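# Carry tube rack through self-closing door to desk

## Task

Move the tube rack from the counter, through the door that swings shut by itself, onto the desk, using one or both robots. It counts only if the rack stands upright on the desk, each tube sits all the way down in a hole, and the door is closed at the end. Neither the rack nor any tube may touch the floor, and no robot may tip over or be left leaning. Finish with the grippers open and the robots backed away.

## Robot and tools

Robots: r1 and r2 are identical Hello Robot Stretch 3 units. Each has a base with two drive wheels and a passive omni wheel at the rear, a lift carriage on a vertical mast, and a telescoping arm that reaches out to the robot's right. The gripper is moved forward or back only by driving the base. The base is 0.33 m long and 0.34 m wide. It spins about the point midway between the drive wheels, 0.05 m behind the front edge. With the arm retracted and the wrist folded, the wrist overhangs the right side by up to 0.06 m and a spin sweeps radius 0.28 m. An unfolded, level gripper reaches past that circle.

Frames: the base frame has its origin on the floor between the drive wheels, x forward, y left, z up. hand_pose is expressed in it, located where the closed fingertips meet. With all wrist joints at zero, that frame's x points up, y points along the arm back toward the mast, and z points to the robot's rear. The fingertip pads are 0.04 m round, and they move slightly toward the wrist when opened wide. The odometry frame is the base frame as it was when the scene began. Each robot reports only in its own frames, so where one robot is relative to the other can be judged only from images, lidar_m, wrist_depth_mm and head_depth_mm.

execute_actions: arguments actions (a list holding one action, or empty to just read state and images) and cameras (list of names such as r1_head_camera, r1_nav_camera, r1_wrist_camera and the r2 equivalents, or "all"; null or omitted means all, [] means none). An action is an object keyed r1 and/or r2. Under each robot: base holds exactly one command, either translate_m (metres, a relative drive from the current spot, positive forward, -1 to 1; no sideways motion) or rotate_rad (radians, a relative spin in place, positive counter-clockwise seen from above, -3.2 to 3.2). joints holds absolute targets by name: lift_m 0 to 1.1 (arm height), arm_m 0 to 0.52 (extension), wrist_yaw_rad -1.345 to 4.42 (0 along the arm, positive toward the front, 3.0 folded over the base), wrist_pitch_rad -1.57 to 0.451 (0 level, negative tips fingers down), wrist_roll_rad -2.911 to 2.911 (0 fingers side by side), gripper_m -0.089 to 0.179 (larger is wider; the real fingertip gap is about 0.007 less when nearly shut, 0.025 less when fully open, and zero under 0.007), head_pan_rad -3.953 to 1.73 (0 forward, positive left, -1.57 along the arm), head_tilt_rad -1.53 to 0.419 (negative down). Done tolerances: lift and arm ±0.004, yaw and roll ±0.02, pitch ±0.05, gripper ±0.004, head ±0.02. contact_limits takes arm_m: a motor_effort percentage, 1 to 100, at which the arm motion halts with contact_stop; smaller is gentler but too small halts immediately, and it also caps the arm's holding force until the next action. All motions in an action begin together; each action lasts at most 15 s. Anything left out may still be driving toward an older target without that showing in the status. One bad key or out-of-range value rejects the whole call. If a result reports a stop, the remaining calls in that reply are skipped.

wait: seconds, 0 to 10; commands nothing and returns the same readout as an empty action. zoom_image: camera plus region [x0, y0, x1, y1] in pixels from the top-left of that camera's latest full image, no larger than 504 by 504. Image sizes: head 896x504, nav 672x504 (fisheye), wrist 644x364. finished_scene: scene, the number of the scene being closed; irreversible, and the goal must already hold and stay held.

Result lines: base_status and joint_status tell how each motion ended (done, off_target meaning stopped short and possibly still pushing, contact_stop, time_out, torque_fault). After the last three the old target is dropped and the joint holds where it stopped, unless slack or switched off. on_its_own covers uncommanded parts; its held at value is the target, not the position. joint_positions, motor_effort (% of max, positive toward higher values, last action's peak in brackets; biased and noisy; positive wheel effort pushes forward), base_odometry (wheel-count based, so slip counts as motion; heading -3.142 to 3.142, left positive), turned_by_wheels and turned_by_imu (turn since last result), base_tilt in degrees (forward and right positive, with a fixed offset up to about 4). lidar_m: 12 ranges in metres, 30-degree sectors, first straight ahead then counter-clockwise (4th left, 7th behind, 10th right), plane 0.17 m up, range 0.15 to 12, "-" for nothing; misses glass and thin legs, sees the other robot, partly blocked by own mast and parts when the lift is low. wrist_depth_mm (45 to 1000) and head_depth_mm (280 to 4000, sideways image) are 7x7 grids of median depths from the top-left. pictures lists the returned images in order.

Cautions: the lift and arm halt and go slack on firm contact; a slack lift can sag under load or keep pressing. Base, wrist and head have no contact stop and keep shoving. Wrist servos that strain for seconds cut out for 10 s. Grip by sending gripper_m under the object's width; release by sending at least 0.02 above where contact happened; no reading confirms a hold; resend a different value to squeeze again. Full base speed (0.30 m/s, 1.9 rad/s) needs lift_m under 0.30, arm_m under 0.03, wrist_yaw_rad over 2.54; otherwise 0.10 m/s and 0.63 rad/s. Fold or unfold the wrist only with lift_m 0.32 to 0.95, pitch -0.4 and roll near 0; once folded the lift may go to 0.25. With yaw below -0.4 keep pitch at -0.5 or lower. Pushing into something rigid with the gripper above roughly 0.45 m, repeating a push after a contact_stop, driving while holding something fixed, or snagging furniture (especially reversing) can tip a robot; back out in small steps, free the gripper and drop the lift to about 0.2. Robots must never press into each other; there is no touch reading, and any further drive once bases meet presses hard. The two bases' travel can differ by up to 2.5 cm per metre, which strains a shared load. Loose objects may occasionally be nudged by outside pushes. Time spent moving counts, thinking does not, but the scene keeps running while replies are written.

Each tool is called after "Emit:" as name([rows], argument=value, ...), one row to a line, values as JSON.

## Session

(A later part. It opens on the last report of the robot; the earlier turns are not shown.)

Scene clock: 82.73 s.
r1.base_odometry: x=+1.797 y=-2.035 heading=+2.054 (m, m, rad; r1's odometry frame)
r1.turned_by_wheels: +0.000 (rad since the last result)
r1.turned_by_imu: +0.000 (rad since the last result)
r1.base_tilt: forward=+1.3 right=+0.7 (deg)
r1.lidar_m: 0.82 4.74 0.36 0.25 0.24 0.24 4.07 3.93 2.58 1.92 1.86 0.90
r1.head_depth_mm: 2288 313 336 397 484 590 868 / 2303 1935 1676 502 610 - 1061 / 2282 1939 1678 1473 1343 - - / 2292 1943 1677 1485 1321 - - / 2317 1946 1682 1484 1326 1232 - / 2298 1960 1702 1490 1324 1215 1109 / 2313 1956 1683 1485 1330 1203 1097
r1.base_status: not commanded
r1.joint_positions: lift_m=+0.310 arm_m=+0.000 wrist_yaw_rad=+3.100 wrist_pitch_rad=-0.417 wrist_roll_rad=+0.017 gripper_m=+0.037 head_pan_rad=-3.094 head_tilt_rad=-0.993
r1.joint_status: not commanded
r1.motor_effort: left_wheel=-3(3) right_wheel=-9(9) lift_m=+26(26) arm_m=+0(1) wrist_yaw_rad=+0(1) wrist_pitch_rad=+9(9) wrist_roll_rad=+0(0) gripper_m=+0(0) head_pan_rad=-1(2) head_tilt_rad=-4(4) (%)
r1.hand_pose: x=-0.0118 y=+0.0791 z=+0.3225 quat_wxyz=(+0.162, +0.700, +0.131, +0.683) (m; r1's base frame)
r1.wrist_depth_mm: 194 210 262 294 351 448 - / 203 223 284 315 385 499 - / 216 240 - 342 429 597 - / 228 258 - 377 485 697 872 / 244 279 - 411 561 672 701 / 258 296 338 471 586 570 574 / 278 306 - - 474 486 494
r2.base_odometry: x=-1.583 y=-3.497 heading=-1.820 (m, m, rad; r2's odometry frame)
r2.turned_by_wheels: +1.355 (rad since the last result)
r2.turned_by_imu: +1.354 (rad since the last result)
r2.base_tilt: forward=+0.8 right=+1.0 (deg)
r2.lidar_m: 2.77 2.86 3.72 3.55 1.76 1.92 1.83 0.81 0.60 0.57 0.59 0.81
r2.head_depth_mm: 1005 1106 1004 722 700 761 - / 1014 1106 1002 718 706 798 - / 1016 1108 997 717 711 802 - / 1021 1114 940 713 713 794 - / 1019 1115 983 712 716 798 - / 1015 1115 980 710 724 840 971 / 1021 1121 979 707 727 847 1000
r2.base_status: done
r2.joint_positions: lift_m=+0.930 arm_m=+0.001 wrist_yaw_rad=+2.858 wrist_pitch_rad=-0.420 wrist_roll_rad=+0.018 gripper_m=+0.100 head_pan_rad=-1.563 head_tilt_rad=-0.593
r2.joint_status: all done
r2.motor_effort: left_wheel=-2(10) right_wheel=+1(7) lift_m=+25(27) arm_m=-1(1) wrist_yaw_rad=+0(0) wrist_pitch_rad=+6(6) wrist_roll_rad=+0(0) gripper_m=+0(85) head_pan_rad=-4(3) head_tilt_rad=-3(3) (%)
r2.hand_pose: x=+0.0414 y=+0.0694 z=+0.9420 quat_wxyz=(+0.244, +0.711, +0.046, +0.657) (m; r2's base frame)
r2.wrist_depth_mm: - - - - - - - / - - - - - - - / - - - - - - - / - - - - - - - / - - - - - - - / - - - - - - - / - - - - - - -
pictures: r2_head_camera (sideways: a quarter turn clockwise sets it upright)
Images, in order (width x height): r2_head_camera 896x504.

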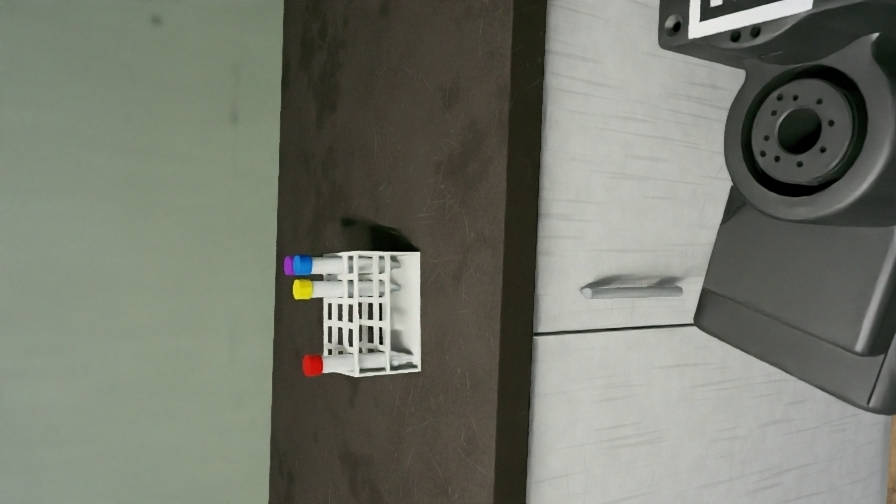

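Emit:
execute_actions([
  {"r2":{"base":{"translate_m":0.08},"joints":{"lift_m":0.87,"wrist_yaw_rad":0}}},
], cameras=[])

Emit:
execute_actions([
  {"r2":{"joints":{"wrist_pitch_rad":-0.02,"gripper_m":0.179,"arm_m":0.08}}},
], cameras=["r2_head_camera","r2_wrist_camera"])

Scene clock: 85.93 s.
r1.base_odometry: x=+1.797 y=-2.035 heading=+2.054 (m, m, rad; r1's odometry frame)
r1.turned_by_wheels: +0.000 (rad since the last result)
r1.turned_by_imu: +0.000 (rad since the last result)
r1.base_tilt: forward=+1.3 right=+0.8 (deg)
r1.lidar_m: 0.83 4.73 0.36 0.25 0.24 0.24 4.05 3.93 2.59 1.92 1.86 0.90
r1.head_depth_mm: 2288 313 335 397 483 590 871 / 2276 1934 1669 502 610 - 1060 / 2291 1937 1691 1472 1324 - - / 2303 1958 1688 1483 1325 - - / 2307 1924 1691 1482 1324 1236 - / 2321 1957 1688 1491 1330 1218 1110 / 2326 1938 1696 1495 1328 1205 1105
r1.base_status: not commanded
r1.joint_positions: lift_m=+0.310 arm_m=+0.000 wrist_yaw_rad=+3.100 wrist_pitch_rad=-0.417 wrist_roll_rad=+0.017 gripper_m=+0.037 head_pan_rad=-3.094 head_tilt_rad=-0.993
r1.joint_status: not commanded
r1.motor_effort: left_wheel=-3(3) right_wheel=-9(8) lift_m=+27(26) arm_m=+1(1) wrist_yaw_rad=+0(1) wrist_pitch_rad=+9(9) wrist_roll_rad=+0(1) gripper_m=+0(1) head_pan_rad=-2(1) head_tilt_rad=-4(3) (%)
r1.hand_pose: x=-0.0118 y=+0.0791 z=+0.3225 quat_wxyz=(+0.162, +0.700, +0.131, +0.683) (m; r1's base frame)
r1.wrist_depth_mm: 196 212 261 291 350 444 - / 205 223 280 315 387 505 - / 215 239 - 340 429 584 - / 227 259 - 373 490 661 859 / 241 278 - 416 567 674 685 / 259 300 338 467 577 566 585 / 275 305 - - 477 480 496
r2.base_odometry: x=-1.602 y=-3.575 heading=-1.820 (m, m, rad; r2's odometry frame)
r2.turned_by_wheels: +0.000 (rad since the last result)
r2.turned_by_imu: +0.000 (rad since the last result)
r2.base_tilt: forward=+0.8 right=+1.1 (deg)
r2.lidar_m: 2.69 2.78 3.72 3.56 1.79 1.95 1.91 0.81 0.60 0.57 0.59 0.81
r2.head_depth_mm: 1013 1105 1005 720 700 808 - / 1012 1105 995 721 704 795 922 / 1010 1109 895 715 710 783 - / 1010 1115 992 713 718 803 950 / 1013 1111 987 713 718 830 985 / 1011 1112 980 710 725 838 988 / 1016 1121 979 707 727 847 1004
r2.base_status: done
r2.joint_positions: lift_m=+0.870 arm_m=+0.001 wrist_yaw_rad=+0.003 wrist_pitch_rad=-0.420 wrist_roll_rad=+0.018 gripper_m=+0.100 head_pan_rad=-1.563 head_tilt_rad=-0.593
r2.joint_status: all done
r2.motor_effort: left_wheel=-3(3) right_wheel=+2(6) lift_m=+17(23) arm_m=+0(1) wrist_yaw_rad=-2(4) wrist_pitch_rad=+6(6) wrist_roll_rad=+0(0) gripper_m=+0(0) head_pan_rad=-3(4) head_tilt_rad=-3(3) (%)
r2.hand_pose: x=-0.0210 y=-0.3700 z=+0.8825 quat_wxyz=(+0.686, +0.147, -0.697, -0.148) (m; r2's base frame)
r2.wrist_depth_mm: 523 522 457 439 513 512 510 / 319 319 316 314 309 310 308 / 365 364 359 355 352 350 349 / 405 399 399 393 388 385 380 / 454 448 438 437 434 429 424 / 514 510 503 496 488 473 483 / 593 607 578 577 565 575 551
pictures: none
No camera images: the call's "cameras" was empty. Leave "cameras" out to get every camera's image.

Scene clock: 87.73 s.
r1.base_odometry: x=+1.797 y=-2.035 heading=+2.054 (m, m, rad; r1's odometry frame)
r1.turned_by_wheels: +0.000 (rad since the last result)
r1.turned_by_imu: +0.000 (rad since the last result)
r1.base_tilt: forward=+1.3 right=+0.7 (deg)
r1.lidar_m: 0.82 4.75 0.36 0.25 0.24 0.24 4.06 3.94 2.58 1.92 1.86 0.90
r1.head_depth_mm: 2273 313 336 398 483 589 871 / 2271 1939 1664 502 609 - 1061 / 2289 1931 1670 1474 1339 - - / 2291 1949 1688 1467 1320 - - / 2312 1948 1695 1481 1325 1234 - / 2326 1967 1677 1493 1320 1214 1106 / 2339 1963 1706 1490 1334 1212 1100
r1.base_status: not commanded
r1.joint_positions: lift_m=+0.310 arm_m=+0.000 wrist_yaw_rad=+3.100 wrist_pitch_rad=-0.417 wrist_roll_rad=+0.017 gripper_m=+0.037 head_pan_rad=-3.094 head_tilt_rad=-0.993
r1.joint_status: not commanded
r1.motor_effort: left_wheel=-3(3) right_wheel=-9(9) lift_m=+26(26) arm_m=+0(0) wrist_yaw_rad=+0(1) wrist_pitch_rad=+9(9) wrist_roll_rad=-1(0) gripper_m=+1(1) head_pan_rad=-2(1) head_tilt_rad=-3(4) (%)
r1.hand_pose: x=-0.0118 y=+0.0791 z=+0.3225 quat_wxyz=(+0.162, +0.700, +0.131, +0.683) (m; r1's base frame)
r1.wrist_depth_mm: 196 208 260 292 352 443 - / 204 223 278 313 387 501 - / 217 241 - 344 428 575 - / 228 258 - 373 483 675 844 / 244 279 - 413 563 695 691 / 258 298 341 458 569 573 572 / 276 309 - - 468 486 492
r2.base_odometry: x=-1.602 y=-3.575 heading=-1.820 (m, m, rad; r2's odometry frame)
r2.turned_by_wheels: +0.000 (rad since the last result)
r2.turned_by_imu: +0.000 (rad since the last result)
r2.base_tilt: forward=+0.8 right=+1.1 (deg)
r2.lidar_m: 2.69 2.78 3.69 3.54 1.79 1.95 1.91 0.81 0.60 0.57 0.59 0.81
r2.head_depth_mm: 1008 1108 1000 720 695 - - / 1010 1104 1000 718 694 - - / 1006 1110 892 715 - - - / 1015 1109 990 714 714 844 979 / 1015 1110 983 710 734 829 983 / 1016 1113 982 710 725 835 994 / 1019 1116 978 705 729 843 1006
r2.base_status: not commanded
r2.joint_positions: lift_m=+0.870 arm_m=+0.080 wrist_yaw_rad=+0.002 wrist_pitch_rad=-0.044 wrist_roll_rad=+0.018 gripper_m=+0.179 head_pan_rad=-1.563 head_tilt_rad=-0.593
r2.joint_status: all done
r2.motor_effort: left_wheel=-3(3) right_wheel=+2(1) lift_m=+17(17) arm_m=+4(7) wrist_yaw_rad=-2(3) wrist_pitch_rad=+7(7) wrist_roll_rad=+0(0) gripper_m=+0(90) head_pan_rad=-3(3) head_tilt_rad=-3(3) (%)
r2.hand_pose: x=-0.0210 y=-0.4796 z=+0.9736 quat_wxyz=(+0.701, +0.016, -0.713, -0.015) (m; r2's base frame)
r2.wrist_depth_mm: 808 824 807 814 817 825 817 / 830 836 844 838 840 839 846 / 868 876 858 852 871 857 870 / 609 608 529 465 606 606 610 / 358 359 358 359 356 362 359 / 266 260 257 256 253 254 263 / - 291 290 287 285 282 -
pictures: r2_head_camera (sideways: a quarter turn clockwise sets it upright), r2_wrist_camera
Images, in order (width x height): r2_head_camera 896x504, r2_wrist_camera 644x364.

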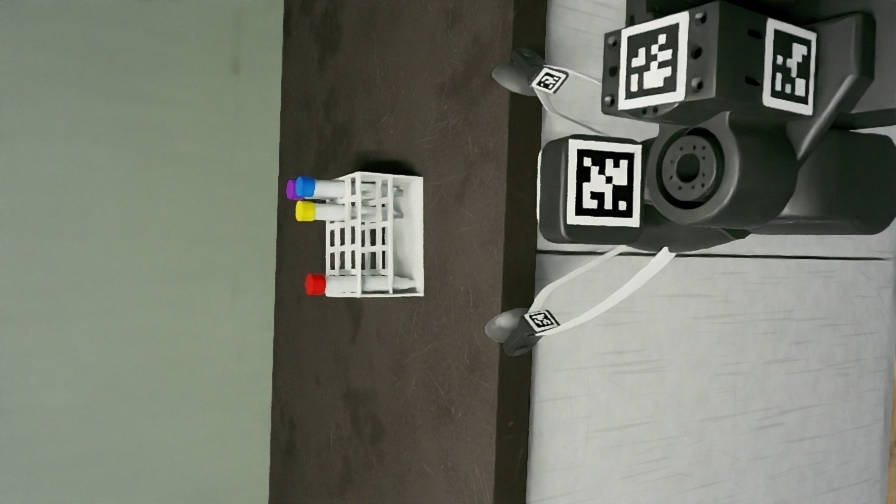

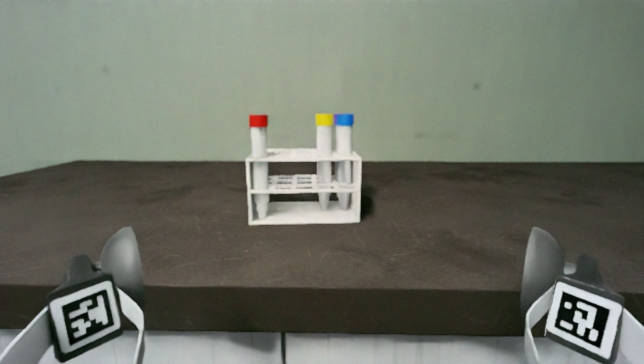

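Emit:
execute_actions([
  {"r2":{"base":{"translate_m":0.03},"joints":{"lift_m":0.858,"arm_m":0.2}}},
], cameras=["r2_head_camera","r2_wrist_camera"])

Scene clock: 90.23 s.
r1.base_odometry: x=+1.797 y=-2.035 heading=+2.054 (m, m, rad; r1's odometry frame)
r1.turned_by_wheels: +0.000 (rad since the last result)
r1.turned_by_imu: +0.000 (rad since the last result)
r1.base_tilt: forward=+1.3 right=+0.8 (deg)
r1.lidar_m: 0.82 4.73 0.36 0.25 0.24 0.24 4.07 3.95 2.57 1.92 1.86 0.90
r1.head_depth_mm: 2273 313 336 398 484 588 868 / 2277 1933 1680 502 610 - 1065 / 2295 1939 1692 1472 1343 - - / 2293 1939 1680 1489 1327 - - / 2325 1936 1693 1482 1326 1234 - / 2331 1962 1688 1492 1326 1211 1110 / 2326 1956 1686 1496 1330 1197 1102
r1.base_status: not commanded
r1.joint_positions: lift_m=+0.310 arm_m=+0.000 wrist_yaw_rad=+3.100 wrist_pitch_rad=-0.417 wrist_roll_rad=+0.017 gripper_m=+0.037 head_pan_rad=-3.094 head_tilt_rad=-0.993
r1.joint_status: not commanded
r1.motor_effort: left_wheel=-3(3) right_wheel=-9(9) lift_m=+26(26) arm_m=+0(0) wrist_yaw_rad=+1(1) wrist_pitch_rad=+9(9) wrist_roll_rad=-1(0) gripper_m=+0(0) head_pan_rad=-1(2) head_tilt_rad=-4(3) (%)
r1.hand_pose: x=-0.0118 y=+0.0791 z=+0.3225 quat_wxyz=(+0.162, +0.700, +0.131, +0.683) (m; r1's base frame)
r1.wrist_depth_mm: 195 209 263 291 350 445 - / 204 224 280 315 386 506 - / 215 242 - 335 437 566 - / 229 261 - 376 481 677 850 / 242 276 - 417 569 683 686 / 260 299 336 460 572 555 567 / 277 307 - - 471 487 494
r2.base_odometry: x=-1.610 y=-3.604 heading=-1.820 (m, m, rad; r2's odometry frame)
r2.turned_by_wheels: +0.000 (rad since the last result)
r2.turned_by_imu: +0.000 (rad since the last result)
r2.base_tilt: forward=+0.9 right=+1.1 (deg)
r2.lidar_m: 2.66 2.74 3.67 3.54 1.81 1.95 1.95 0.82 0.60 0.57 0.60 0.82
r2.head_depth_mm: 1005 1104 999 749 - 827 952 / 1009 1103 1000 778 - 841 957 / 1012 1106 761 741 - 840 964 / 1011 1109 986 728 729 825 978 / 1013 1112 987 709 720 829 984 / 1019 1111 983 710 724 837 993 / 1018 1115 976 708 728 844 1004
r2.base_status: done
r2.joint_positions: lift_m=+0.858 arm_m=+0.200 wrist_yaw_rad=+0.001 wrist_pitch_rad=-0.043 wrist_roll_rad=+0.018 gripper_m=+0.179 head_pan_rad=-1.563 head_tilt_rad=-0.593
r2.joint_status: all done
r2.motor_effort: left_wheel=-3(6) right_wheel=+1(8) lift_m=+17(17) arm_m=+4(5) wrist_yaw_rad=-3(2) wrist_pitch_rad=+7(7) wrist_roll_rad=+0(0) gripper_m=+0(0) head_pan_rad=-4(4) head_tilt_rad=-4(3) (%)
r2.hand_pose: x=-0.0211 y=-0.5996 z=+0.9618 quat_wxyz=(+0.701, +0.016, -0.713, -0.015) (m; r2's base frame)
r2.wrist_depth_mm: 705 708 698 694 701 691 702 / 727 720 722 722 719 727 717 / 755 741 740 744 737 741 744 / 550 552 483 294 430 550 546 / 326 325 300 294 300 323 325 / 232 231 230 231 230 231 238 / - 179 179 178 179 179 -
pictures: r2_head_camera (sideways: a quarter turn clockwise sets it upright), r2_wrist_camera
Images, in order (width x height): r2_head_camera 896x504, r2_wrist_camera 644x364.

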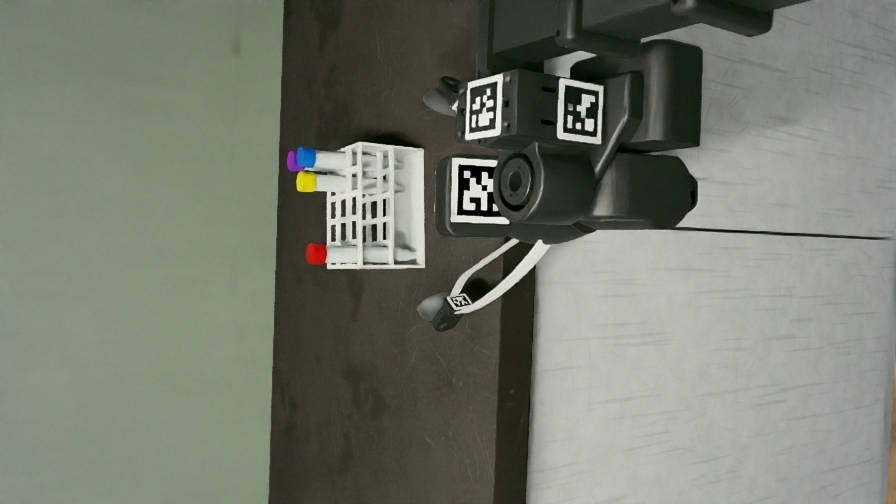

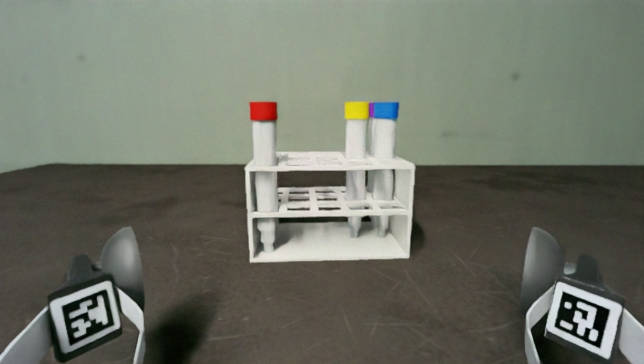

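Emit:
execute_actions([
  {"r2":{"joints":{"arm_m":0.335},"contact_limits":{"arm_m":20}}},
], cameras=["r2_head_camera","r2_wrist_camera"])

Scene clock: 92.87 s.
r1.base_odometry: x=+1.797 y=-2.035 heading=+2.054 (m, m, rad; r1's odometry frame)
r1.turned_by_wheels: +0.000 (rad since the last result)
r1.turned_by_imu: +0.000 (rad since the last result)
r1.base_tilt: forward=+1.3 right=+0.7 (deg)
r1.lidar_m: 0.82 4.75 0.36 0.25 0.24 0.24 4.08 3.94 2.57 1.92 1.86 0.90
r1.head_depth_mm: 2276 314 336 397 483 589 866 / 2289 1948 1672 504 611 - 1061 / 2289 1941 1682 1473 1343 - - / 2309 1944 1679 1479 1324 - - / 2327 1979 1692 1489 1320 1226 - / 2308 1944 1688 1482 1324 1214 1111 / 2356 1976 1705 1483 1330 1208 1100
r1.base_status: not commanded
r1.joint_positions: lift_m=+0.310 arm_m=+0.000 wrist_yaw_rad=+3.100 wrist_pitch_rad=-0.417 wrist_roll_rad=+0.017 gripper_m=+0.037 head_pan_rad=-3.094 head_tilt_rad=-0.993
r1.joint_status: not commanded
r1.motor_effort: left_wheel=-3(3) right_wheel=-9(9) lift_m=+27(26) arm_m=+0(0) wrist_yaw_rad=-1(0) wrist_pitch_rad=+9(9) wrist_roll_rad=-1(1) gripper_m=+0(1) head_pan_rad=-2(1) head_tilt_rad=-4(3) (%)
r1.hand_pose: x=-0.0118 y=+0.0791 z=+0.3225 quat_wxyz=(+0.162, +0.700, +0.131, +0.683) (m; r1's base frame)
r1.wrist_depth_mm: 195 211 262 292 352 449 - / 204 225 278 316 387 506 - / 216 240 - 345 436 585 - / 230 260 - 378 486 688 835 / 242 277 - 414 567 681 694 / 259 298 339 466 569 568 566 / 275 308 - - 476 483 492
r2.base_odometry: x=-1.610 y=-3.604 heading=-1.820 (m, m, rad; r2's odometry frame)
r2.turned_by_wheels: +0.000 (rad since the last result)
r2.turned_by_imu: +0.000 (rad since the last result)
r2.base_tilt: forward=+0.9 right=+1.0 (deg)
r2.lidar_m: 2.67 2.75 3.69 3.55 1.81 1.96 1.95 0.82 0.60 0.57 0.59 0.81
r2.head_depth_mm: 1004 1104 1002 - - 828 950 / 1013 1103 1055 - 709 813 959 / 1014 1106 993 - 710 819 969 / 1014 1108 987 700 721 826 971 / 1017 1114 987 712 720 832 985 / 1012 1112 985 709 725 835 994 / 1019 1113 980 705 728 841 1001
r2.base_status: not commanded
r2.joint_positions: lift_m=+0.858 arm_m=+0.335 wrist_yaw_rad=+0.001 wrist_pitch_rad=-0.043 wrist_roll_rad=+0.018 gripper_m=+0.179 head_pan_rad=-1.563 head_tilt_rad=-0.593
r2.joint_status: all done
r2.motor_effort: left_wheel=-3(3) right_wheel=+2(2) lift_m=+17(17) arm_m=+4(6) wrist_yaw_rad=-2(1) wrist_pitch_rad=+7(7) wrist_roll_rad=+0(0) gripper_m=+0(0) head_pan_rad=-4(3) head_tilt_rad=-2(3) (%)
r2.contact_limits: arm_m 20 (drawing in: default 20, maximum 34; extending or still: default 29, maximum 47)
r2.hand_pose: x=-0.0211 y=-0.7346 z=+0.9618 quat_wxyz=(+0.701, +0.016, -0.713, -0.015) (m; r2's base frame)
r2.wrist_depth_mm: 572 572 572 574 571 574 574 / 590 589 590 594 594 592 591 / 610 601 604 614 149 610 612 / 548 553 173 197 155 542 543 / 324 300 128 162 156 278 323 / 230 136 144 173 162 146 237 / - 164 135 160 167 170 -
pictures: r2_head_camera (sideways: a quarter turn clockwise sets it upright), r2_wrist_camera
Images, in order (width x height): r2_head_camera 896x504, r2_wrist_camera 644x364.

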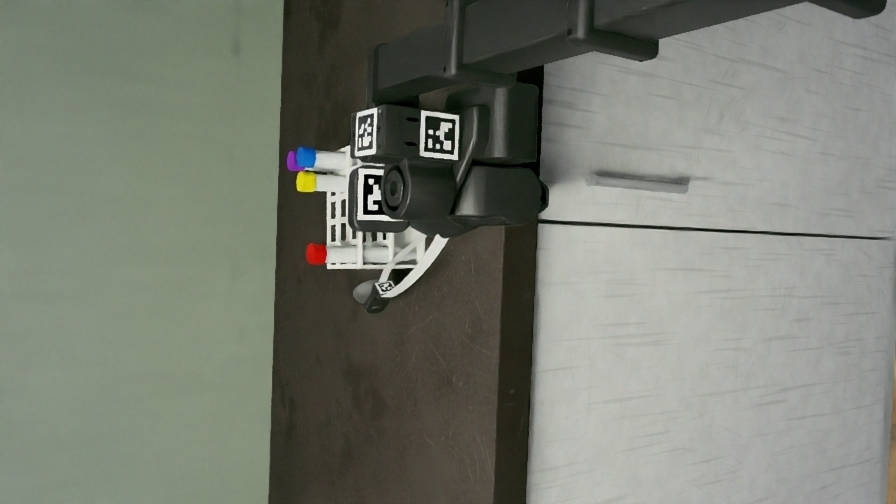

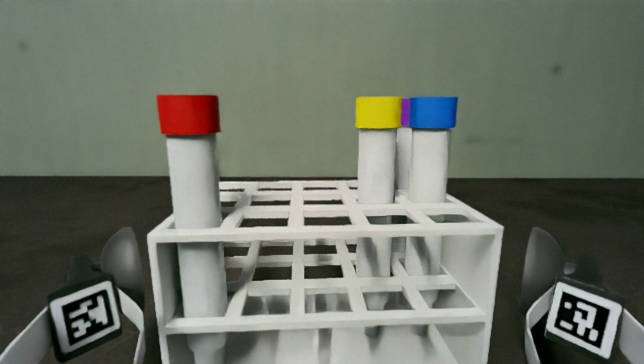

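Emit:
execute_actions([
  {"r2":{"joints":{"arm_m":0.345,"lift_m":0.85}}},
], cameras=[])

Emit:
execute_actions([
  {"r2":{"joints":{"gripper_m":0.10}}},
], cameras=["r2_head_camera","r2_wrist_camera"])

Scene clock: 94.23 s.
r1.base_odometry: x=+1.797 y=-2.035 heading=+2.054 (m, m, rad; r1's odometry frame)
r1.turned_by_wheels: +0.000 (rad since the last result)
r1.turned_by_imu: +0.000 (rad since the last result)
r1.base_tilt: forward=+1.2 right=+0.7 (deg)
r1.lidar_m: 0.82 4.74 0.36 0.25 0.24 0.24 4.08 3.94 2.57 1.92 1.86 0.90
r1.head_depth_mm: 2300 313 336 398 484 589 867 / 2275 1929 1671 502 609 - 1063 / 2301 1925 1686 1473 1341 - - / 2309 1949 1674 1471 1328 - - / 2293 1936 1693 1491 1331 1236 - / 2324 1948 1689 1494 1327 1219 1113 / 2331 1960 1700 1497 1334 1202 1098
r1.base_status: not commanded
r1.joint_positions: lift_m=+0.310 arm_m=+0.000 wrist_yaw_rad=+3.100 wrist_pitch_rad=-0.417 wrist_roll_rad=+0.017 gripper_m=+0.037 head_pan_rad=-3.094 head_tilt_rad=-0.993
r1.joint_status: not commanded
r1.motor_effort: left_wheel=-3(3) right_wheel=-9(9) lift_m=+26(26) arm_m=+0(0) wrist_yaw_rad=+0(1) wrist_pitch_rad=+9(9) wrist_roll_rad=-1(0) gripper_m=+0(0) head_pan_rad=-2(1) head_tilt_rad=-4(4) (%)
r1.hand_pose: x=-0.0118 y=+0.0791 z=+0.3225 quat_wxyz=(+0.162, +0.700, +0.131, +0.683) (m; r1's base frame)
r1.wrist_depth_mm: 193 210 263 292 352 444 - / 204 224 283 315 387 507 - / 216 241 - 344 441 584 - / 228 258 - 377 484 684 846 / 242 278 - 419 569 694 678 / 259 298 338 460 578 574 553 / 279 306 - - 472 487 497
r2.base_odometry: x=-1.610 y=-3.604 heading=-1.820 (m, m, rad; r2's odometry frame)
r2.turned_by_wheels: +0.000 (rad since the last result)
r2.turned_by_imu: +0.000 (rad since the last result)
r2.base_tilt: forward=+0.9 right=+1.1 (deg)
r2.lidar_m: 2.66 2.73 3.68 3.55 1.81 1.96 1.95 0.81 0.59 0.57 0.59 0.81
r2.head_depth_mm: 1002 1106 1004 782 - 827 950 / 1009 1105 1057 - 708 814 960 / 1014 1109 997 - 711 815 966 / 1012 1110 989 686 722 826 978 / 1015 1104 986 711 718 830 985 / 1023 1118 978 709 725 837 992 / 1015 1116 978 707 730 843 1002
r2.base_status: not commanded
r2.joint_positions: lift_m=+0.850 arm_m=+0.345 wrist_yaw_rad=+0.001 wrist_pitch_rad=-0.043 wrist_roll_rad=+0.018 gripper_m=+0.179 head_pan_rad=-1.563 head_tilt_rad=-0.593
r2.joint_status: all done
r2.motor_effort: left_wheel=-2(2) right_wheel=+2(2) lift_m=+17(18) arm_m=+4(3) wrist_yaw_rad=-2(2) wrist_pitch_rad=+7(7) wrist_roll_rad=+0(0) gripper_m=+0(0) head_pan_rad=-4(3) head_tilt_rad=-2(3) (%)
r2.hand_pose: x=-0.0211 y=-0.7446 z=+0.9538 quat_wxyz=(+0.701, +0.016, -0.713, -0.015) (m; r2's base frame)
r2.wrist_depth_mm: 563 562 565 562 558 562 569 / 584 576 574 585 138 582 576 / 602 599 599 598 139 603 602 / 509 448 160 160 142 503 510 / 304 115 126 166 148 134 302 / 215 117 137 145 150 133 220 / - 125 128 156 155 147 -
pictures: none
No camera images: the call's "cameras" was empty. Leave "cameras" out to get every camera's image.

Scene clock: 95.50 s.
r1.base_odometry: x=+1.797 y=-2.035 heading=+2.054 (m, m, rad; r1's odometry frame)
r1.turned_by_wheels: +0.000 (rad since the last result)
r1.turned_by_imu: +0.000 (rad since the last result)
r1.base_tilt: forward=+1.3 right=+0.8 (deg)
r1.lidar_m: 0.82 4.75 0.36 0.25 0.24 0.24 4.08 3.94 2.57 1.91 1.86 0.90
r1.head_depth_mm: 2260 313 335 398 484 590 866 / 2271 1927 1669 504 612 - 1061 / 2291 1940 1671 1469 1337 - - / 2301 1942 1685 1484 1328 - - / 2293 1949 1689 1484 1332 1229 - / 2315 1951 1693 1495 1336 1219 1110 / 2344 1971 1689 1490 1336 1208 1102
r1.base_status: not commanded
r1.joint_positions: lift_m=+0.310 arm_m=+0.000 wrist_yaw_rad=+3.100 wrist_pitch_rad=-0.417 wrist_roll_rad=+0.017 gripper_m=+0.037 head_pan_rad=-3.094 head_tilt_rad=-0.993
r1.joint_status: not commanded
r1.motor_effort: left_wheel=-3(3) right_wheel=-9(9) lift_m=+27(26) arm_m=+0(0) wrist_yaw_rad=+0(1) wrist_pitch_rad=+9(9) wrist_roll_rad=+0(0) gripper_m=+0(1) head_pan_rad=-2(1) head_tilt_rad=-4(4) (%)
r1.hand_pose: x=-0.0118 y=+0.0791 z=+0.3225 quat_wxyz=(+0.162, +0.700, +0.131, +0.683) (m; r1's base frame)
r1.wrist_depth_mm: 195 209 262 295 351 453 - / 205 223 280 317 384 500 - / 217 240 - 344 429 593 - / 228 260 - 372 481 675 831 / 243 277 - 415 563 688 690 / 259 298 336 465 576 565 560 / 276 303 - - 474 489 487
r2.base_odometry: x=-1.610 y=-3.604 heading=-1.820 (m, m, rad; r2's odometry frame)
r2.turned_by_wheels: +0.000 (rad since the last result)
r2.turned_by_imu: +0.000 (rad since the last result)
r2.base_tilt: forward=+0.8 right=+1.0 (deg)
r2.lidar_m: 2.67 2.74 3.68 3.55 1.81 1.96 1.95 0.82 0.60 0.57 0.59 0.81
r2.head_depth_mm: 1004 1099 998 780 - 823 952 / 1007 1107 1055 - 705 814 958 / 1012 1110 994 - 712 820 973 / 1018 1112 989 686 721 826 974 / 1009 1116 989 712 719 834 987 / 1012 1113 984 710 723 840 992 / 1018 1113 979 706 730 841 1000
r2.base_status: not commanded
r2.joint_positions: lift_m=+0.850 arm_m=+0.345 wrist_yaw_rad=+0.001 wrist_pitch_rad=-0.043 wrist_roll_rad=+0.018 gripper_m=+0.101 head_pan_rad=-1.563 head_tilt_rad=-0.593
r2.joint_status: all done
r2.motor_effort: left_wheel=-2(2) right_wheel=+2(2) lift_m=+17(17) arm_m=+4(4) wrist_yaw_rad=-2(3) wrist_pitch_rad=+7(7) wrist_roll_rad=+0(0) gripper_m=-20(98) head_pan_rad=-4(4) head_tilt_rad=-2(1) (%)
r2.hand_pose: x=-0.0212 y=-0.7446 z=+0.9539 quat_wxyz=(+0.701, +0.016, -0.713, -0.015) (m; r2's base frame)
r2.wrist_depth_mm: 564 564 569 564 564 569 563 / 575 578 579 583 171 583 583 / 600 600 588 605 151 608 602 / 513 514 141 171 152 511 508 / 303 280 132 192 160 152 303 / 216 162 137 155 163 138 215 / 175 159 148 162 162 152 166
pictures: r2_head_camera (sideways: a quarter turn clockwise sets it upright), r2_wrist_camera
Images, in order (width x height): r2_head_camera 896x504, r2_wrist_camera 644x364.

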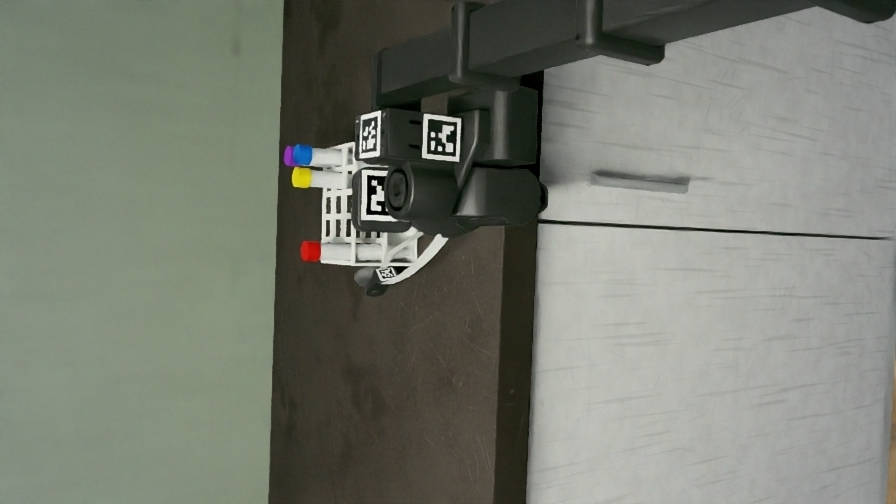

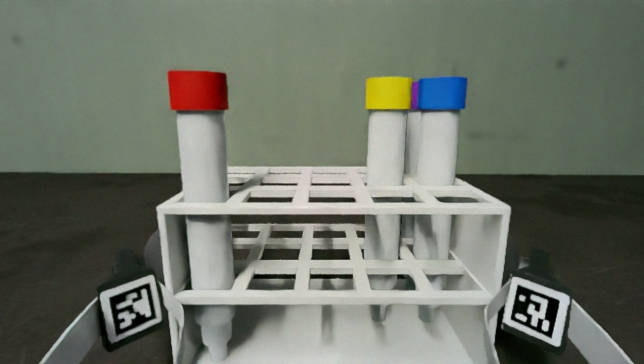

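Gripped. Lift and check.

Emit:
execute_actions([
  {"r2":{"joints":{"lift_m":0.885,"wrist_pitch_rad":0.03}}},
], cameras=["r2_wrist_camera"])

Emit:
execute_actions([
  {"r2":{"joints":{"arm_m":0.0,"wrist_pitch_rad":0.05,"head_tilt_rad":-0.9}}},
], cameras=["r2_wrist_camera","r2_head_camera"])

Scene clock: 97.10 s.
r1.base_odometry: x=+1.797 y=-2.035 heading=+2.054 (m, m, rad; r1's odometry frame)
r1.turned_by_wheels: +0.000 (rad since the last result)
r1.turned_by_imu: +0.000 (rad since the last result)
r1.base_tilt: forward=+1.2 right=+0.7 (deg)
r1.lidar_m: 0.83 4.73 0.36 0.25 0.24 0.24 4.07 3.94 2.57 1.91 1.86 0.90
r1.head_depth_mm: 2281 313 336 397 484 590 868 / 2282 1926 1659 504 611 - 1058 / 2289 1940 1683 1474 1342 - - / 2283 1944 1694 1490 1321 - - / 2310 1950 1681 1486 1331 1241 - / 2332 1960 1687 1482 1323 1218 1108 / 2338 1974 1694 1499 1336 1199 1095
r1.base_status: not commanded
r1.joint_positions: lift_m=+0.310 arm_m=+0.000 wrist_yaw_rad=+3.100 wrist_pitch_rad=-0.417 wrist_roll_rad=+0.017 gripper_m=+0.037 head_pan_rad=-3.094 head_tilt_rad=-0.993
r1.joint_status: not commanded
r1.motor_effort: left_wheel=-3(3) right_wheel=-9(9) lift_m=+27(26) arm_m=-1(0) wrist_yaw_rad=+0(1) wrist_pitch_rad=+9(9) wrist_roll_rad=-1(0) gripper_m=+0(0) head_pan_rad=-1(1) head_tilt_rad=-3(4) (%)
r1.hand_pose: x=-0.0118 y=+0.0791 z=+0.3225 quat_wxyz=(+0.162, +0.700, +0.131, +0.683) (m; r1's base frame)
r1.wrist_depth_mm: 195 210 260 291 354 446 - / 205 224 278 314 382 510 - / 215 240 - 344 423 586 - / 228 260 - 374 491 678 857 / 242 278 - 420 569 676 686 / 258 299 337 465 570 575 571 / 276 305 - - 467 485 491
r2.base_odometry: x=-1.610 y=-3.604 heading=-1.820 (m, m, rad; r2's odometry frame)
r2.turned_by_wheels: +0.000 (rad since the last result)
r2.turned_by_imu: +0.000 (rad since the last result)
r2.base_tilt: forward=+0.9 right=+1.0 (deg)
r2.lidar_m: 2.66 2.74 3.67 3.53 1.81 1.96 1.94 0.81 0.59 0.57 0.60 0.81
r2.head_depth_mm: 1006 1101 1057 - 703 808 951 / 1008 1111 1121 - 706 816 962 / 1013 1105 729 - 709 817 964 / 1014 1108 936 714 719 826 976 / 1013 1110 983 712 718 830 981 / 1016 1115 980 706 724 833 991 / 1016 1117 979 706 730 843 1002
r2.base_status: not commanded
r2.joint_positions: lift_m=+0.885 arm_m=+0.345 wrist_yaw_rad=+0.001 wrist_pitch_rad=-0.006 wrist_roll_rad=+0.018 gripper_m=+0.101 head_pan_rad=-1.563 head_tilt_rad=-0.593
r2.joint_status: all done
r2.motor_effort: left_wheel=-2(2) right_wheel=+1(2) lift_m=+26(28) arm_m=+4(4) wrist_yaw_rad=-1(2) wrist_pitch_rad=+10(12) wrist_roll_rad=+0(0) gripper_m=-21(21) head_pan_rad=-3(3) head_tilt_rad=-3(2) (%)
r2.hand_pose: x=-0.0212 y=-0.7457 z=+0.9979 quat_wxyz=(+0.701, +0.003, -0.713, -0.002) (m; r2's base frame)
r2.wrist_depth_mm: 566 576 572 569 563 574 564 / 579 582 579 592 578 588 587 / 610 604 593 600 150 600 603 / 618 611 128 172 151 610 621 / 450 415 132 197 159 152 449 / 310 132 138 156 162 139 308 / 242 224 149 163 163 152 236
pictures: r2_wrist_camera
Images, in order (width x height): r2_wrist_camera 644x364.

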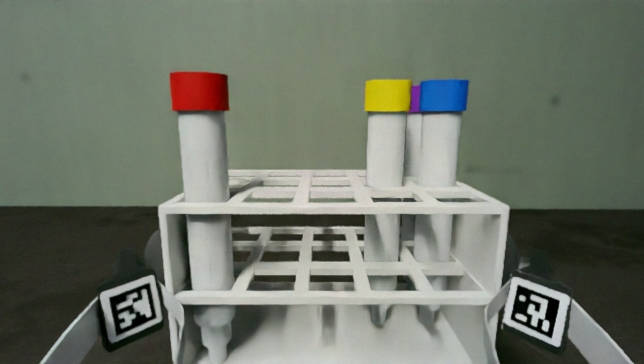

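Scene clock: 100.83 s.
r1.base_odometry: x=+1.797 y=-2.035 heading=+2.054 (m, m, rad; r1's odometry frame)
r1.turned_by_wheels: +0.000 (rad since the last result)
r1.turned_by_imu: +0.000 (rad since the last result)
r1.base_tilt: forward=+1.2 right=+0.7 (deg)
r1.lidar_m: 0.83 4.73 0.36 0.25 0.24 0.24 4.08 3.93 2.58 1.92 1.86 0.90
r1.head_depth_mm: 2281 313 336 398 483 590 870 / 2275 1937 1670 503 610 - 1062 / 2292 1934 1674 1484 1335 - - / 2286 1949 1673 1491 1328 - - / 2310 1958 1692 1488 1321 1236 - / 2330 1968 1691 1494 1332 1213 1108 / 2337 1943 1688 1490 1323 1206 1097
r1.base_status: not commanded
r1.joint_positions: lift_m=+0.310 arm_m=+0.000 wrist_yaw_rad=+3.100 wrist_pitch_rad=-0.417 wrist_roll_rad=+0.017 gripper_m=+0.037 head_pan_rad=-3.094 head_tilt_rad=-0.993
r1.joint_status: not commanded
r1.motor_effort: left_wheel=-3(3) right_wheel=-9(9) lift_m=+27(26) arm_m=-1(0) wrist_yaw_rad=+1(0) wrist_pitch_rad=+9(9) wrist_roll_rad=+0(1) gripper_m=-1(0) head_pan_rad=-2(1) head_tilt_rad=-4(4) (%)
r1.hand_pose: x=-0.0118 y=+0.0791 z=+0.3225 quat_wxyz=(+0.162, +0.700, +0.131, +0.683) (m; r1's base frame)
r1.wrist_depth_mm: 196 211 263 293 354 446 - / 204 224 277 310 385 505 - / 214 240 - 344 430 578 - / 230 258 - 372 484 681 872 / 243 277 - 416 570 675 689 / 259 300 340 461 573 572 578 / 276 305 - - 475 493 489
r2.base_odometry: x=-1.610 y=-3.604 heading=-1.820 (m, m, rad; r2's odometry frame)
r2.turned_by_wheels: +0.000 (rad since the last result)
r2.turned_by_imu: +0.000 (rad since the last result)
r2.base_tilt: forward=+0.7 right=+1.2 (deg)
r2.lidar_m: 2.67 2.75 3.70 3.55 1.81 1.96 1.94 0.81 0.60 0.57 0.60 0.81
r2.head_depth_mm: 908 703 626 807 - - 1103 / 906 403 434 810 - - 1128 / 901 704 440 - - - 1145 / 905 704 429 817 1082 1288 1154 / 903 702 642 837 1072 1290 1153 / 900 703 689 841 1078 1292 1156 / 899 703 696 846 1087 1282 1157
r2.base_status: not commanded
r2.joint_positions: lift_m=+0.885 arm_m=+0.001 wrist_yaw_rad=+0.001 wrist_pitch_rad=+0.015 wrist_roll_rad=+0.018 gripper_m=+0.101 head_pan_rad=-1.563 head_tilt_rad=-0.889
r2.joint_status: all done
r2.motor_effort: left_wheel=-3(2) right_wheel=+1(1) lift_m=+26(26) arm_m=-3(3) wrist_yaw_rad=-1(2) wrist_pitch_rad=+10(12) wrist_roll_rad=+0(0) gripper_m=-22(22) head_pan_rad=-3(3) head_tilt_rad=-4(22) (%)
r2.hand_pose: x=-0.0212 y=-0.4027 z=+1.0031 quat_wxyz=(+0.701, -0.005, -0.713, +0.005) (m; r2's base frame)
r2.wrist_depth_mm: 903 894 896 903 901 903 890 / 923 908 930 914 917 930 920 / 954 928 930 944 150 945 942 / 966 945 128 172 153 974 965 / 488 446 133 198 160 152 489 / 341 132 138 157 163 138 327 / 371 372 149 162 163 152 354
pictures: r2_head_camera (sideways: a quarter turn clockwise sets it upright), r2_wrist_camera
Images, in order (width x height): r2_head_camera 896x504, r2_wrist_camera 644x364.

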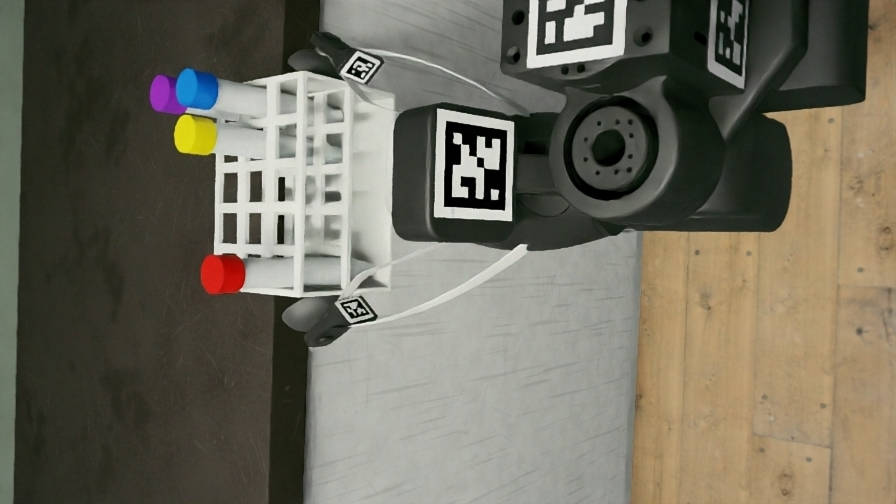

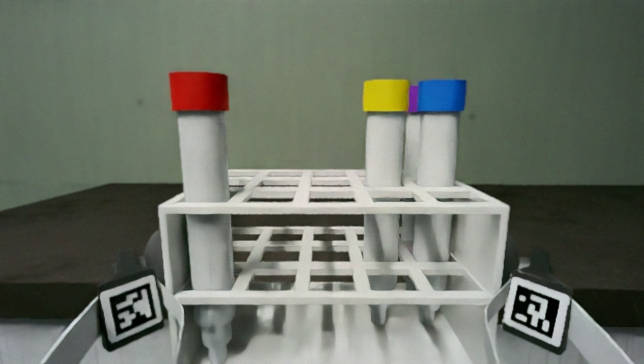

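Emit:
execute_actions([
  {"r2":{"base":{"rotate_rad":1.93},"joints":{"wrist_yaw_rad":2.58,"lift_m":0.285,"head_pan_rad":0.2,"head_tilt_rad":-0.8}}},
], cameras=["r2_wrist_camera","r2_nav_camera"])

Emit:
execute_actions([
  {"r2":{"base":{"translate_m":1.0}}},
], cameras=["r2_nav_camera"])

Scene clock: 108.17 s.
r1.base_odometry: x=+1.797 y=-2.035 heading=+2.054 (m, m, rad; r1's odometry frame)
r1.turned_by_wheels: +0.000 (rad since the last result)
r1.turned_by_imu: +0.000 (rad since the last result)
r1.base_tilt: forward=+1.2 right=+0.7 (deg)
r1.lidar_m: 0.83 4.76 0.36 0.25 0.24 0.24 4.07 3.92 2.57 1.92 1.86 0.90
r1.head_depth_mm: 2299 313 335 397 484 587 866 / 2278 1915 1665 502 610 - 1065 / 2319 1940 1678 1485 1333 - - / 2302 1948 1692 1483 1328 - - / 2332 1953 1686 1492 1326 1236 - / 2309 1963 1698 1494 1323 1218 1112 / 2313 1972 1692 1496 1330 1205 1092
r1.base_status: not commanded
r1.joint_positions: lift_m=+0.310 arm_m=+0.000 wrist_yaw_rad=+3.100 wrist_pitch_rad=-0.417 wrist_roll_rad=+0.017 gripper_m=+0.037 head_pan_rad=-3.094 head_tilt_rad=-0.993
r1.joint_status: not commanded
r1.motor_effort: left_wheel=-3(3) right_wheel=-9(9) lift_m=+26(26) arm_m=+0(0) wrist_yaw_rad=+1(1) wrist_pitch_rad=+9(8) wrist_roll_rad=-1(0) gripper_m=-1(0) head_pan_rad=-2(2) head_tilt_rad=-4(4) (%)
r1.hand_pose: x=-0.0118 y=+0.0791 z=+0.3225 quat_wxyz=(+0.162, +0.700, +0.131, +0.683) (m; r1's base frame)
r1.wrist_depth_mm: 195 211 263 289 352 449 - / 205 225 280 313 387 508 - / 215 240 - 341 425 581 - / 228 258 - 377 479 681 862 / 242 277 - 412 571 675 681 / 261 298 341 468 574 567 571 / 277 306 - - 474 494 487
r2.base_odometry: x=-1.610 y=-3.604 heading=+0.110 (m, m, rad; r2's odometry frame)
r2.turned_by_wheels: +1.930 (rad since the last result)
r2.turned_by_imu: +1.932 (rad since the last result)
r2.base_tilt: forward=+0.9 right=+0.9 (deg)
r2.lidar_m: 3.50 1.81 1.94 0.99 0.63 0.57 0.58 0.71 2.66 2.67 3.20 3.55
r2.head_depth_mm: 3274 2885 2242 1843 1550 1338 1186 / 3452 2889 2230 1831 1548 1341 1184 / 3676 2896 2226 1830 1548 1349 1185 / 3330 2787 2164 1837 1548 1335 1181 / 1681 1886 2106 1832 1558 1341 1193 / 1694 1973 2149 1839 1537 1342 1184 / 1797 2087 2227 1824 1536 1336 1181
r2.base_status: done
r2.joint_positions: lift_m=+0.285 arm_m=+0.001 wrist_yaw_rad=+2.578 wrist_pitch_rad=+0.015 wrist_roll_rad=+0.018 gripper_m=+0.101 head_pan_rad=+0.193 head_tilt_rad=-0.804
r2.joint_status: all done
r2.motor_effort: left_wheel=-2(9) right_wheel=+2(5) lift_m=+17(24) arm_m=-3(3) wrist_yaw_rad=+2(5) wrist_pitch_rad=+10(10) wrist_roll_rad=+0(0) gripper_m=-21(22) head_pan_rad=+3(34) head_tilt_rad=+2(7) (%)
r2.hand_pose: x=+0.1158 y=+0.0708 z=+0.4037 quat_wxyz=(+0.190, +0.684, -0.203, +0.675) (m; r2's base frame)
r2.wrist_depth_mm: - - - - - - - / - - - - - - - / - - - - 151 - - / 996 - 128 172 153 - - / - - 133 198 160 152 - / 966 132 137 156 163 138 - / 753 725 149 163 163 152 749
pictures: r2_nav_camera (sideways: a quarter turn counterclockwise sets it upright), r2_wrist_camera
Images, in order (width x height): r2_nav_camera 672x504, r2_wrist_camera 644x364.

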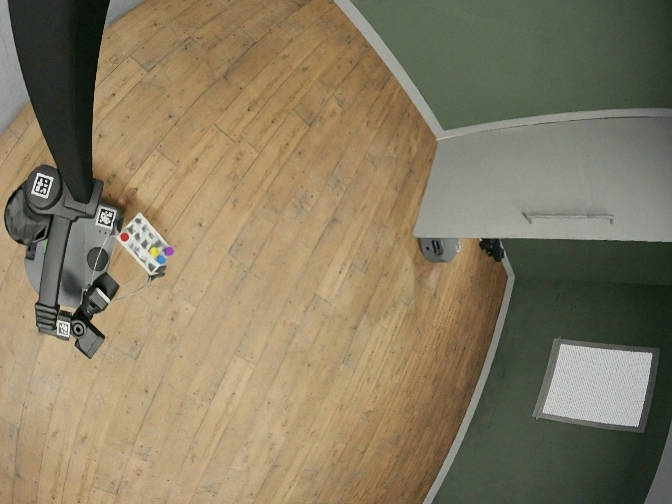

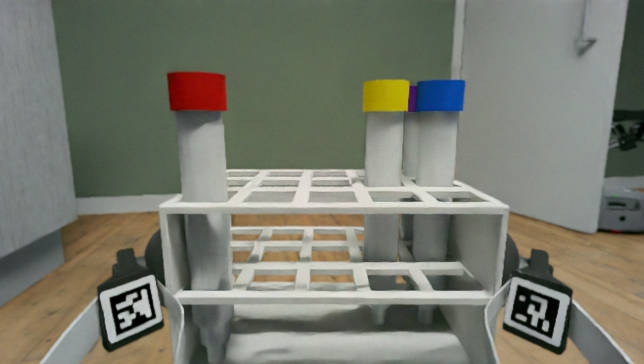

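Scene clock: 113.33 s.
r1.base_odometry: x=+1.797 y=-2.035 heading=+2.054 (m, m, rad; r1's odometry frame)
r1.turned_by_wheels: +0.000 (rad since the last result)
r1.turned_by_imu: +0.000 (rad since the last result)
r1.base_tilt: forward=+1.3 right=+0.7 (deg)
r1.lidar_m: 0.82 4.74 0.36 0.25 0.24 0.24 1.19 3.93 2.57 1.92 1.86 0.90
r1.head_depth_mm: 1215 313 335 397 483 591 869 / 2287 1454 1541 503 610 - 1062 / 2306 1366 1614 1476 1344 - - / 2298 1940 1694 1484 1323 - - / 2320 1948 1680 1479 1330 1230 - / 2301 1970 1681 1488 1329 1220 1114 / 2303 1951 1685 1491 1336 1199 1095
r1.base_status: not commanded
r1.joint_positions: lift_m=+0.310 arm_m=+0.000 wrist_yaw_rad=+3.100 wrist_pitch_rad=-0.417 wrist_roll_rad=+0.017 gripper_m=+0.037 head_pan_rad=-3.094 head_tilt_rad=-0.993
r1.joint_status: not commanded
r1.motor_effort: left_wheel=-3(3) right_wheel=-9(9) lift_m=+26(27) arm_m=-1(1) wrist_yaw_rad=+1(0) wrist_pitch_rad=+9(9) wrist_roll_rad=+0(1) gripper_m=+0(1) head_pan_rad=-2(1) head_tilt_rad=-4(3) (%)
r1.hand_pose: x=-0.0118 y=+0.0791 z=+0.3225 quat_wxyz=(+0.162, +0.700, +0.131, +0.683) (m; r1's base frame)
r1.wrist_depth_mm: 195 211 262 292 350 442 - / 205 224 281 315 383 498 - / 215 241 - 343 434 579 - / 227 259 - 377 479 689 867 / 242 278 - 423 572 682 690 / 261 300 341 459 577 569 584 / 275 305 - - 470 492 486
r2.base_odometry: x=-0.616 y=-3.495 heading=+0.110 (m, m, rad; r2's odometry frame)
r2.turned_by_wheels: +0.000 (rad since the last result)
r2.turned_by_imu: +0.006 (rad since the last result)
r2.base_tilt: forward=+0.8 right=+1.0 (deg)
r2.lidar_m: 2.63 0.91 1.10 1.62 1.66 1.51 1.52 2.59 2.99 3.00 2.92 2.62
r2.head_depth_mm: 2407 2621 2242 1833 1552 1352 1186 / 2512 2715 2250 1846 1561 1343 1189 / 2681 2838 2249 1829 1552 1349 1186 / 2739 2817 2239 1831 1562 1342 1190 / 2387 2601 2235 1837 1540 1344 1184 / 2103 2355 2027 1609 1479 1348 1179 / 1901 2095 2186 1200 1421 1341 1176
r2.base_status: done
r2.joint_positions: lift_m=+0.285 arm_m=+0.001 wrist_yaw_rad=+2.578 wrist_pitch_rad=+0.015 wrist_roll_rad=+0.018 gripper_m=+0.101 head_pan_rad=+0.193 head_tilt_rad=-0.803
r2.joint_status: not commanded
r2.motor_effort: left_wheel=-2(8) right_wheel=+1(8) lift_m=+17(17) arm_m=-3(3) wrist_yaw_rad=+2(3) wrist_pitch_rad=+10(10) wrist_roll_rad=+0(0) gripper_m=-21(21) head_pan_rad=+3(2) head_tilt_rad=+1(0) (%)
r2.hand_pose: x=+0.1157 y=+0.0709 z=+0.4037 quat_wxyz=(+0.190, +0.684, -0.203, +0.675) (m; r2's base frame)
r2.wrist_depth_mm: - - - - 938 - - / - - - - 888 - - / - - - - 150 - - / - - 129 172 152 - - / - - 133 198 160 152 - / - 132 138 157 163 138 992 / 764 722 149 162 162 152 759
pictures: r2_nav_camera (sideways: a quarter turn counterclockwise sets it upright)
Images, in order (width x height): r2_nav_camera 672x504.

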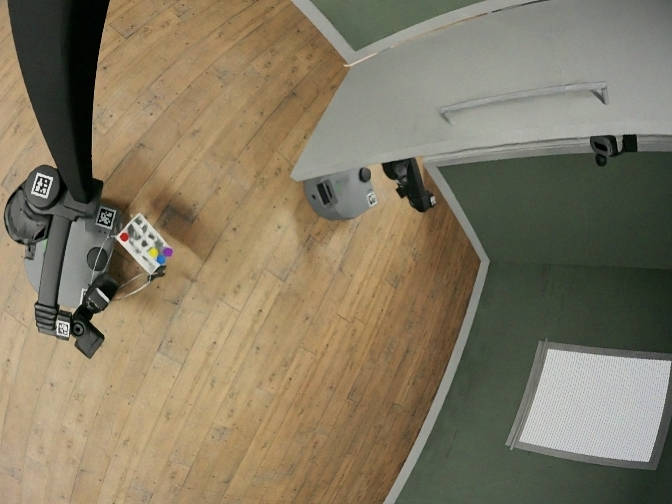

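Emit:
execute_actions([
  {"r2":{"base":{"translate_m":1.0},"joints":{"head_pan_rad":0.9,"head_tilt_rad":-1.0}}},
], cameras=[])

Emit:
execute_actions([
  {"r2":{"base":{"translate_m":0.5}}},
], cameras=["r2_nav_camera"])

Scene clock: 118.83 s.
r1.base_odometry: x=+1.797 y=-2.035 heading=+2.054 (m, m, rad; r1's odometry frame)
r1.turned_by_wheels: +0.000 (rad since the last result)
r1.turned_by_imu: +0.000 (rad since the last result)
r1.base_tilt: forward=+1.2 right=+0.7 (deg)
r1.lidar_m: 0.83 4.75 0.36 0.25 0.24 0.24 4.07 0.52 0.63 1.92 1.86 0.90
r1.head_depth_mm: 2286 313 336 398 484 590 866 / 2294 1931 1675 502 611 - 1059 / 2291 1933 1670 1482 1347 - - / 2293 1925 1687 1477 1326 - - / 2324 1939 1694 1483 1309 1228 - / 2333 1942 1700 1244 1214 1220 1112 / 2342 1979 1696 845 1182 1206 1101
r1.base_status: not commanded
r1.joint_positions: lift_m=+0.310 arm_m=+0.000 wrist_yaw_rad=+3.100 wrist_pitch_rad=-0.417 wrist_roll_rad=+0.017 gripper_m=+0.037 head_pan_rad=-3.094 head_tilt_rad=-0.993
r1.joint_status: not commanded
r1.motor_effort: left_wheel=-3(3) right_wheel=-9(9) lift_m=+26(26) arm_m=+0(0) wrist_yaw_rad=+0(0) wrist_pitch_rad=+9(9) wrist_roll_rad=-1(1) gripper_m=+0(0) head_pan_rad=-2(2) head_tilt_rad=-4(4) (%)
r1.hand_pose: x=-0.0118 y=+0.0791 z=+0.3225 quat_wxyz=(+0.162, +0.700, +0.131, +0.683) (m; r1's base frame)
r1.wrist_depth_mm: 195 211 262 289 351 442 - / 204 225 285 315 386 502 - / 215 241 - 341 431 583 - / 229 259 - 377 488 671 874 / 244 277 - 415 558 679 695 / 260 299 339 463 583 573 578 / 277 310 - - 472 480 489
r2.base_odometry: x=+0.378 y=-3.385 heading=+0.110 (m, m, rad; r2's odometry frame)
r2.turned_by_wheels: +0.000 (rad since the last result)
r2.turned_by_imu: +0.006 (rad since the last result)
r2.base_tilt: forward=+0.9 right=+1.1 (deg)
r2.lidar_m: 1.69 1.43 1.32 0.63 0.66 2.44 2.46 3.69 3.31 2.97 1.86 1.68
r2.head_depth_mm: 1426 1704 1770 1554 1385 1253 1135 / 1376 1626 1778 1559 1377 1243 1132 / 1331 1572 1754 1561 1381 1242 792 / 1276 1524 1717 1554 1384 1241 811 / 2431 2087 1778 1547 1387 1242 1146 / 2502 2067 1784 1559 1193 1194 1145 / 2488 2061 1783 1548 1153 1129 1159
r2.base_status: done
r2.joint_positions: lift_m=+0.285 arm_m=+0.001 wrist_yaw_rad=+2.578 wrist_pitch_rad=+0.015 wrist_roll_rad=+0.018 gripper_m=+0.101 head_pan_rad=+0.893 head_tilt_rad=-0.988
r2.joint_status: all done
r2.motor_effort: left_wheel=-2(9) right_wheel=+1(8) lift_m=+18(17) arm_m=-3(3) wrist_yaw_rad=+2(1) wrist_pitch_rad=+10(10) wrist_roll_rad=+0(0) gripper_m=-21(21) head_pan_rad=+3(35) head_tilt_rad=-4(16) (%)
r2.hand_pose: x=+0.1157 y=+0.0709 z=+0.4037 quat_wxyz=(+0.190, +0.684, -0.203, +0.675) (m; r2's base frame)
r2.wrist_depth_mm: 877 - - - - - - / 501 470 - - - - - / 594 587 - - 150 - - / 691 627 128 172 152 - - / 680 - 133 197 160 152 - / 628 132 137 156 163 138 998 / 499 472 149 162 162 152 760
pictures: none
No camera images: the call's "cameras" was empty. Leave "cameras" out to get every camera's image.

Scene clock: 122.20 s.
r1.base_odometry: x=+1.797 y=-2.035 heading=+2.054 (m, m, rad; r1's odometry frame)
r1.turned_by_wheels: +0.000 (rad since the last result)
r1.turned_by_imu: +0.000 (rad since the last result)
r1.base_tilt: forward=+1.3 right=+0.8 (deg)
r1.lidar_m: 0.83 4.75 0.36 0.25 0.24 0.24 4.06 3.94 2.57 0.63 1.86 0.90
r1.head_depth_mm: 2278 313 336 398 483 591 871 / 2281 1943 1672 503 610 - 1061 / 2289 1956 1687 1472 1341 - - / 2280 1948 1679 1482 1323 - - / 2301 1948 1669 1478 1328 1229 - / 2309 1955 1685 1494 1330 1225 1111 / 2361 1951 1695 1497 1333 1196 1096
r1.base_status: not commanded
r1.joint_positions: lift_m=+0.310 arm_m=+0.000 wrist_yaw_rad=+3.100 wrist_pitch_rad=-0.417 wrist_roll_rad=+0.017 gripper_m=+0.037 head_pan_rad=-3.094 head_tilt_rad=-0.993
r1.joint_status: not commanded
r1.motor_effort: left_wheel=-3(3) right_wheel=-9(9) lift_m=+26(26) arm_m=+0(0) wrist_yaw_rad=+1(0) wrist_pitch_rad=+9(9) wrist_roll_rad=-1(1) gripper_m=+0(1) head_pan_rad=-2(2) head_tilt_rad=-3(3) (%)
r1.hand_pose: x=-0.0118 y=+0.0791 z=+0.3225 quat_wxyz=(+0.162, +0.700, +0.131, +0.683) (m; r1's base frame)
r1.wrist_depth_mm: 194 211 260 288 353 443 - / 205 226 279 319 387 493 - / 216 241 - 342 431 581 - / 230 261 - 373 479 692 854 / 243 279 - 417 563 664 687 / 257 301 334 459 576 570 578 / 276 306 - - 471 490 487
r2.base_odometry: x=+0.875 y=-3.331 heading=+0.109 (m, m, rad; r2's odometry frame)
r2.turned_by_wheels: +0.000 (rad since the last result)
r2.turned_by_imu: +0.003 (rad since the last result)
r2.base_tilt: forward=+0.8 right=+1.0 (deg)
r2.lidar_m: 1.21 1.24 1.11 1.11 0.91 0.91 2.92 3.88 3.47 2.12 1.33 1.21
r2.head_depth_mm: 1222 1461 1710 1559 1385 1248 1137 / 1190 1407 1681 1564 1386 1247 1137 / 1153 1363 1648 1550 1388 1245 791 / 1119 1302 1580 1562 1386 1249 814 / 1078 1263 1516 1562 1389 1253 1147 / 1049 1227 1454 1555 1378 1244 1152 / 1016 1187 1416 1565 1379 1252 1150
r2.base_status: done
r2.joint_positions: lift_m=+0.285 arm_m=+0.001 wrist_yaw_rad=+2.578 wrist_pitch_rad=+0.015 wrist_roll_rad=+0.018 gripper_m=+0.101 head_pan_rad=+0.893 head_tilt_rad=-0.988
r2.joint_status: not commanded
r2.motor_effort: left_wheel=-3(9) right_wheel=+2(7) lift_m=+17(18) arm_m=-3(3) wrist_yaw_rad=+2(2) wrist_pitch_rad=+10(10) wrist_roll_rad=+0(0) gripper_m=-21(20) head_pan_rad=+3(2) head_tilt_rad=-5(5) (%)
r2.hand_pose: x=+0.1157 y=+0.0709 z=+0.4037 quat_wxyz=(+0.190, +0.684, -0.203, +0.675) (m; r2's base frame)
r2.wrist_depth_mm: - - - - - - - / - - - - - - - / - - - - 150 - - / - - 128 172 152 - - / - - 133 198 160 152 - / - 133 137 156 163 138 - / 765 715 149 163 163 152 751
pictures: r2_nav_camera (sideways: a quarter turn counterclockwise sets it upright)
Images, in order (width x height): r2_nav_camera 672x504.

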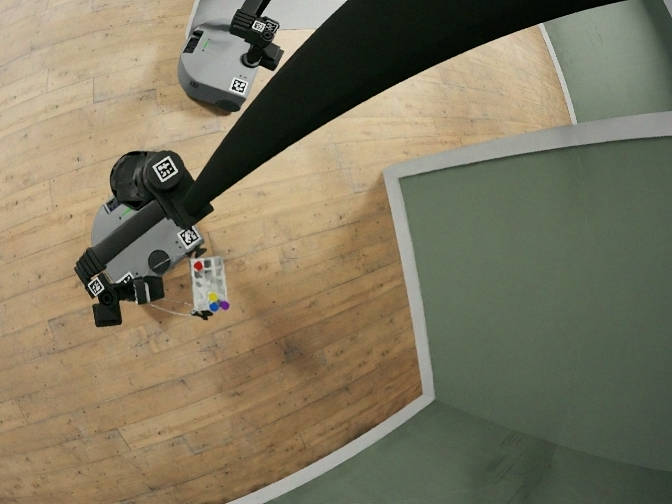

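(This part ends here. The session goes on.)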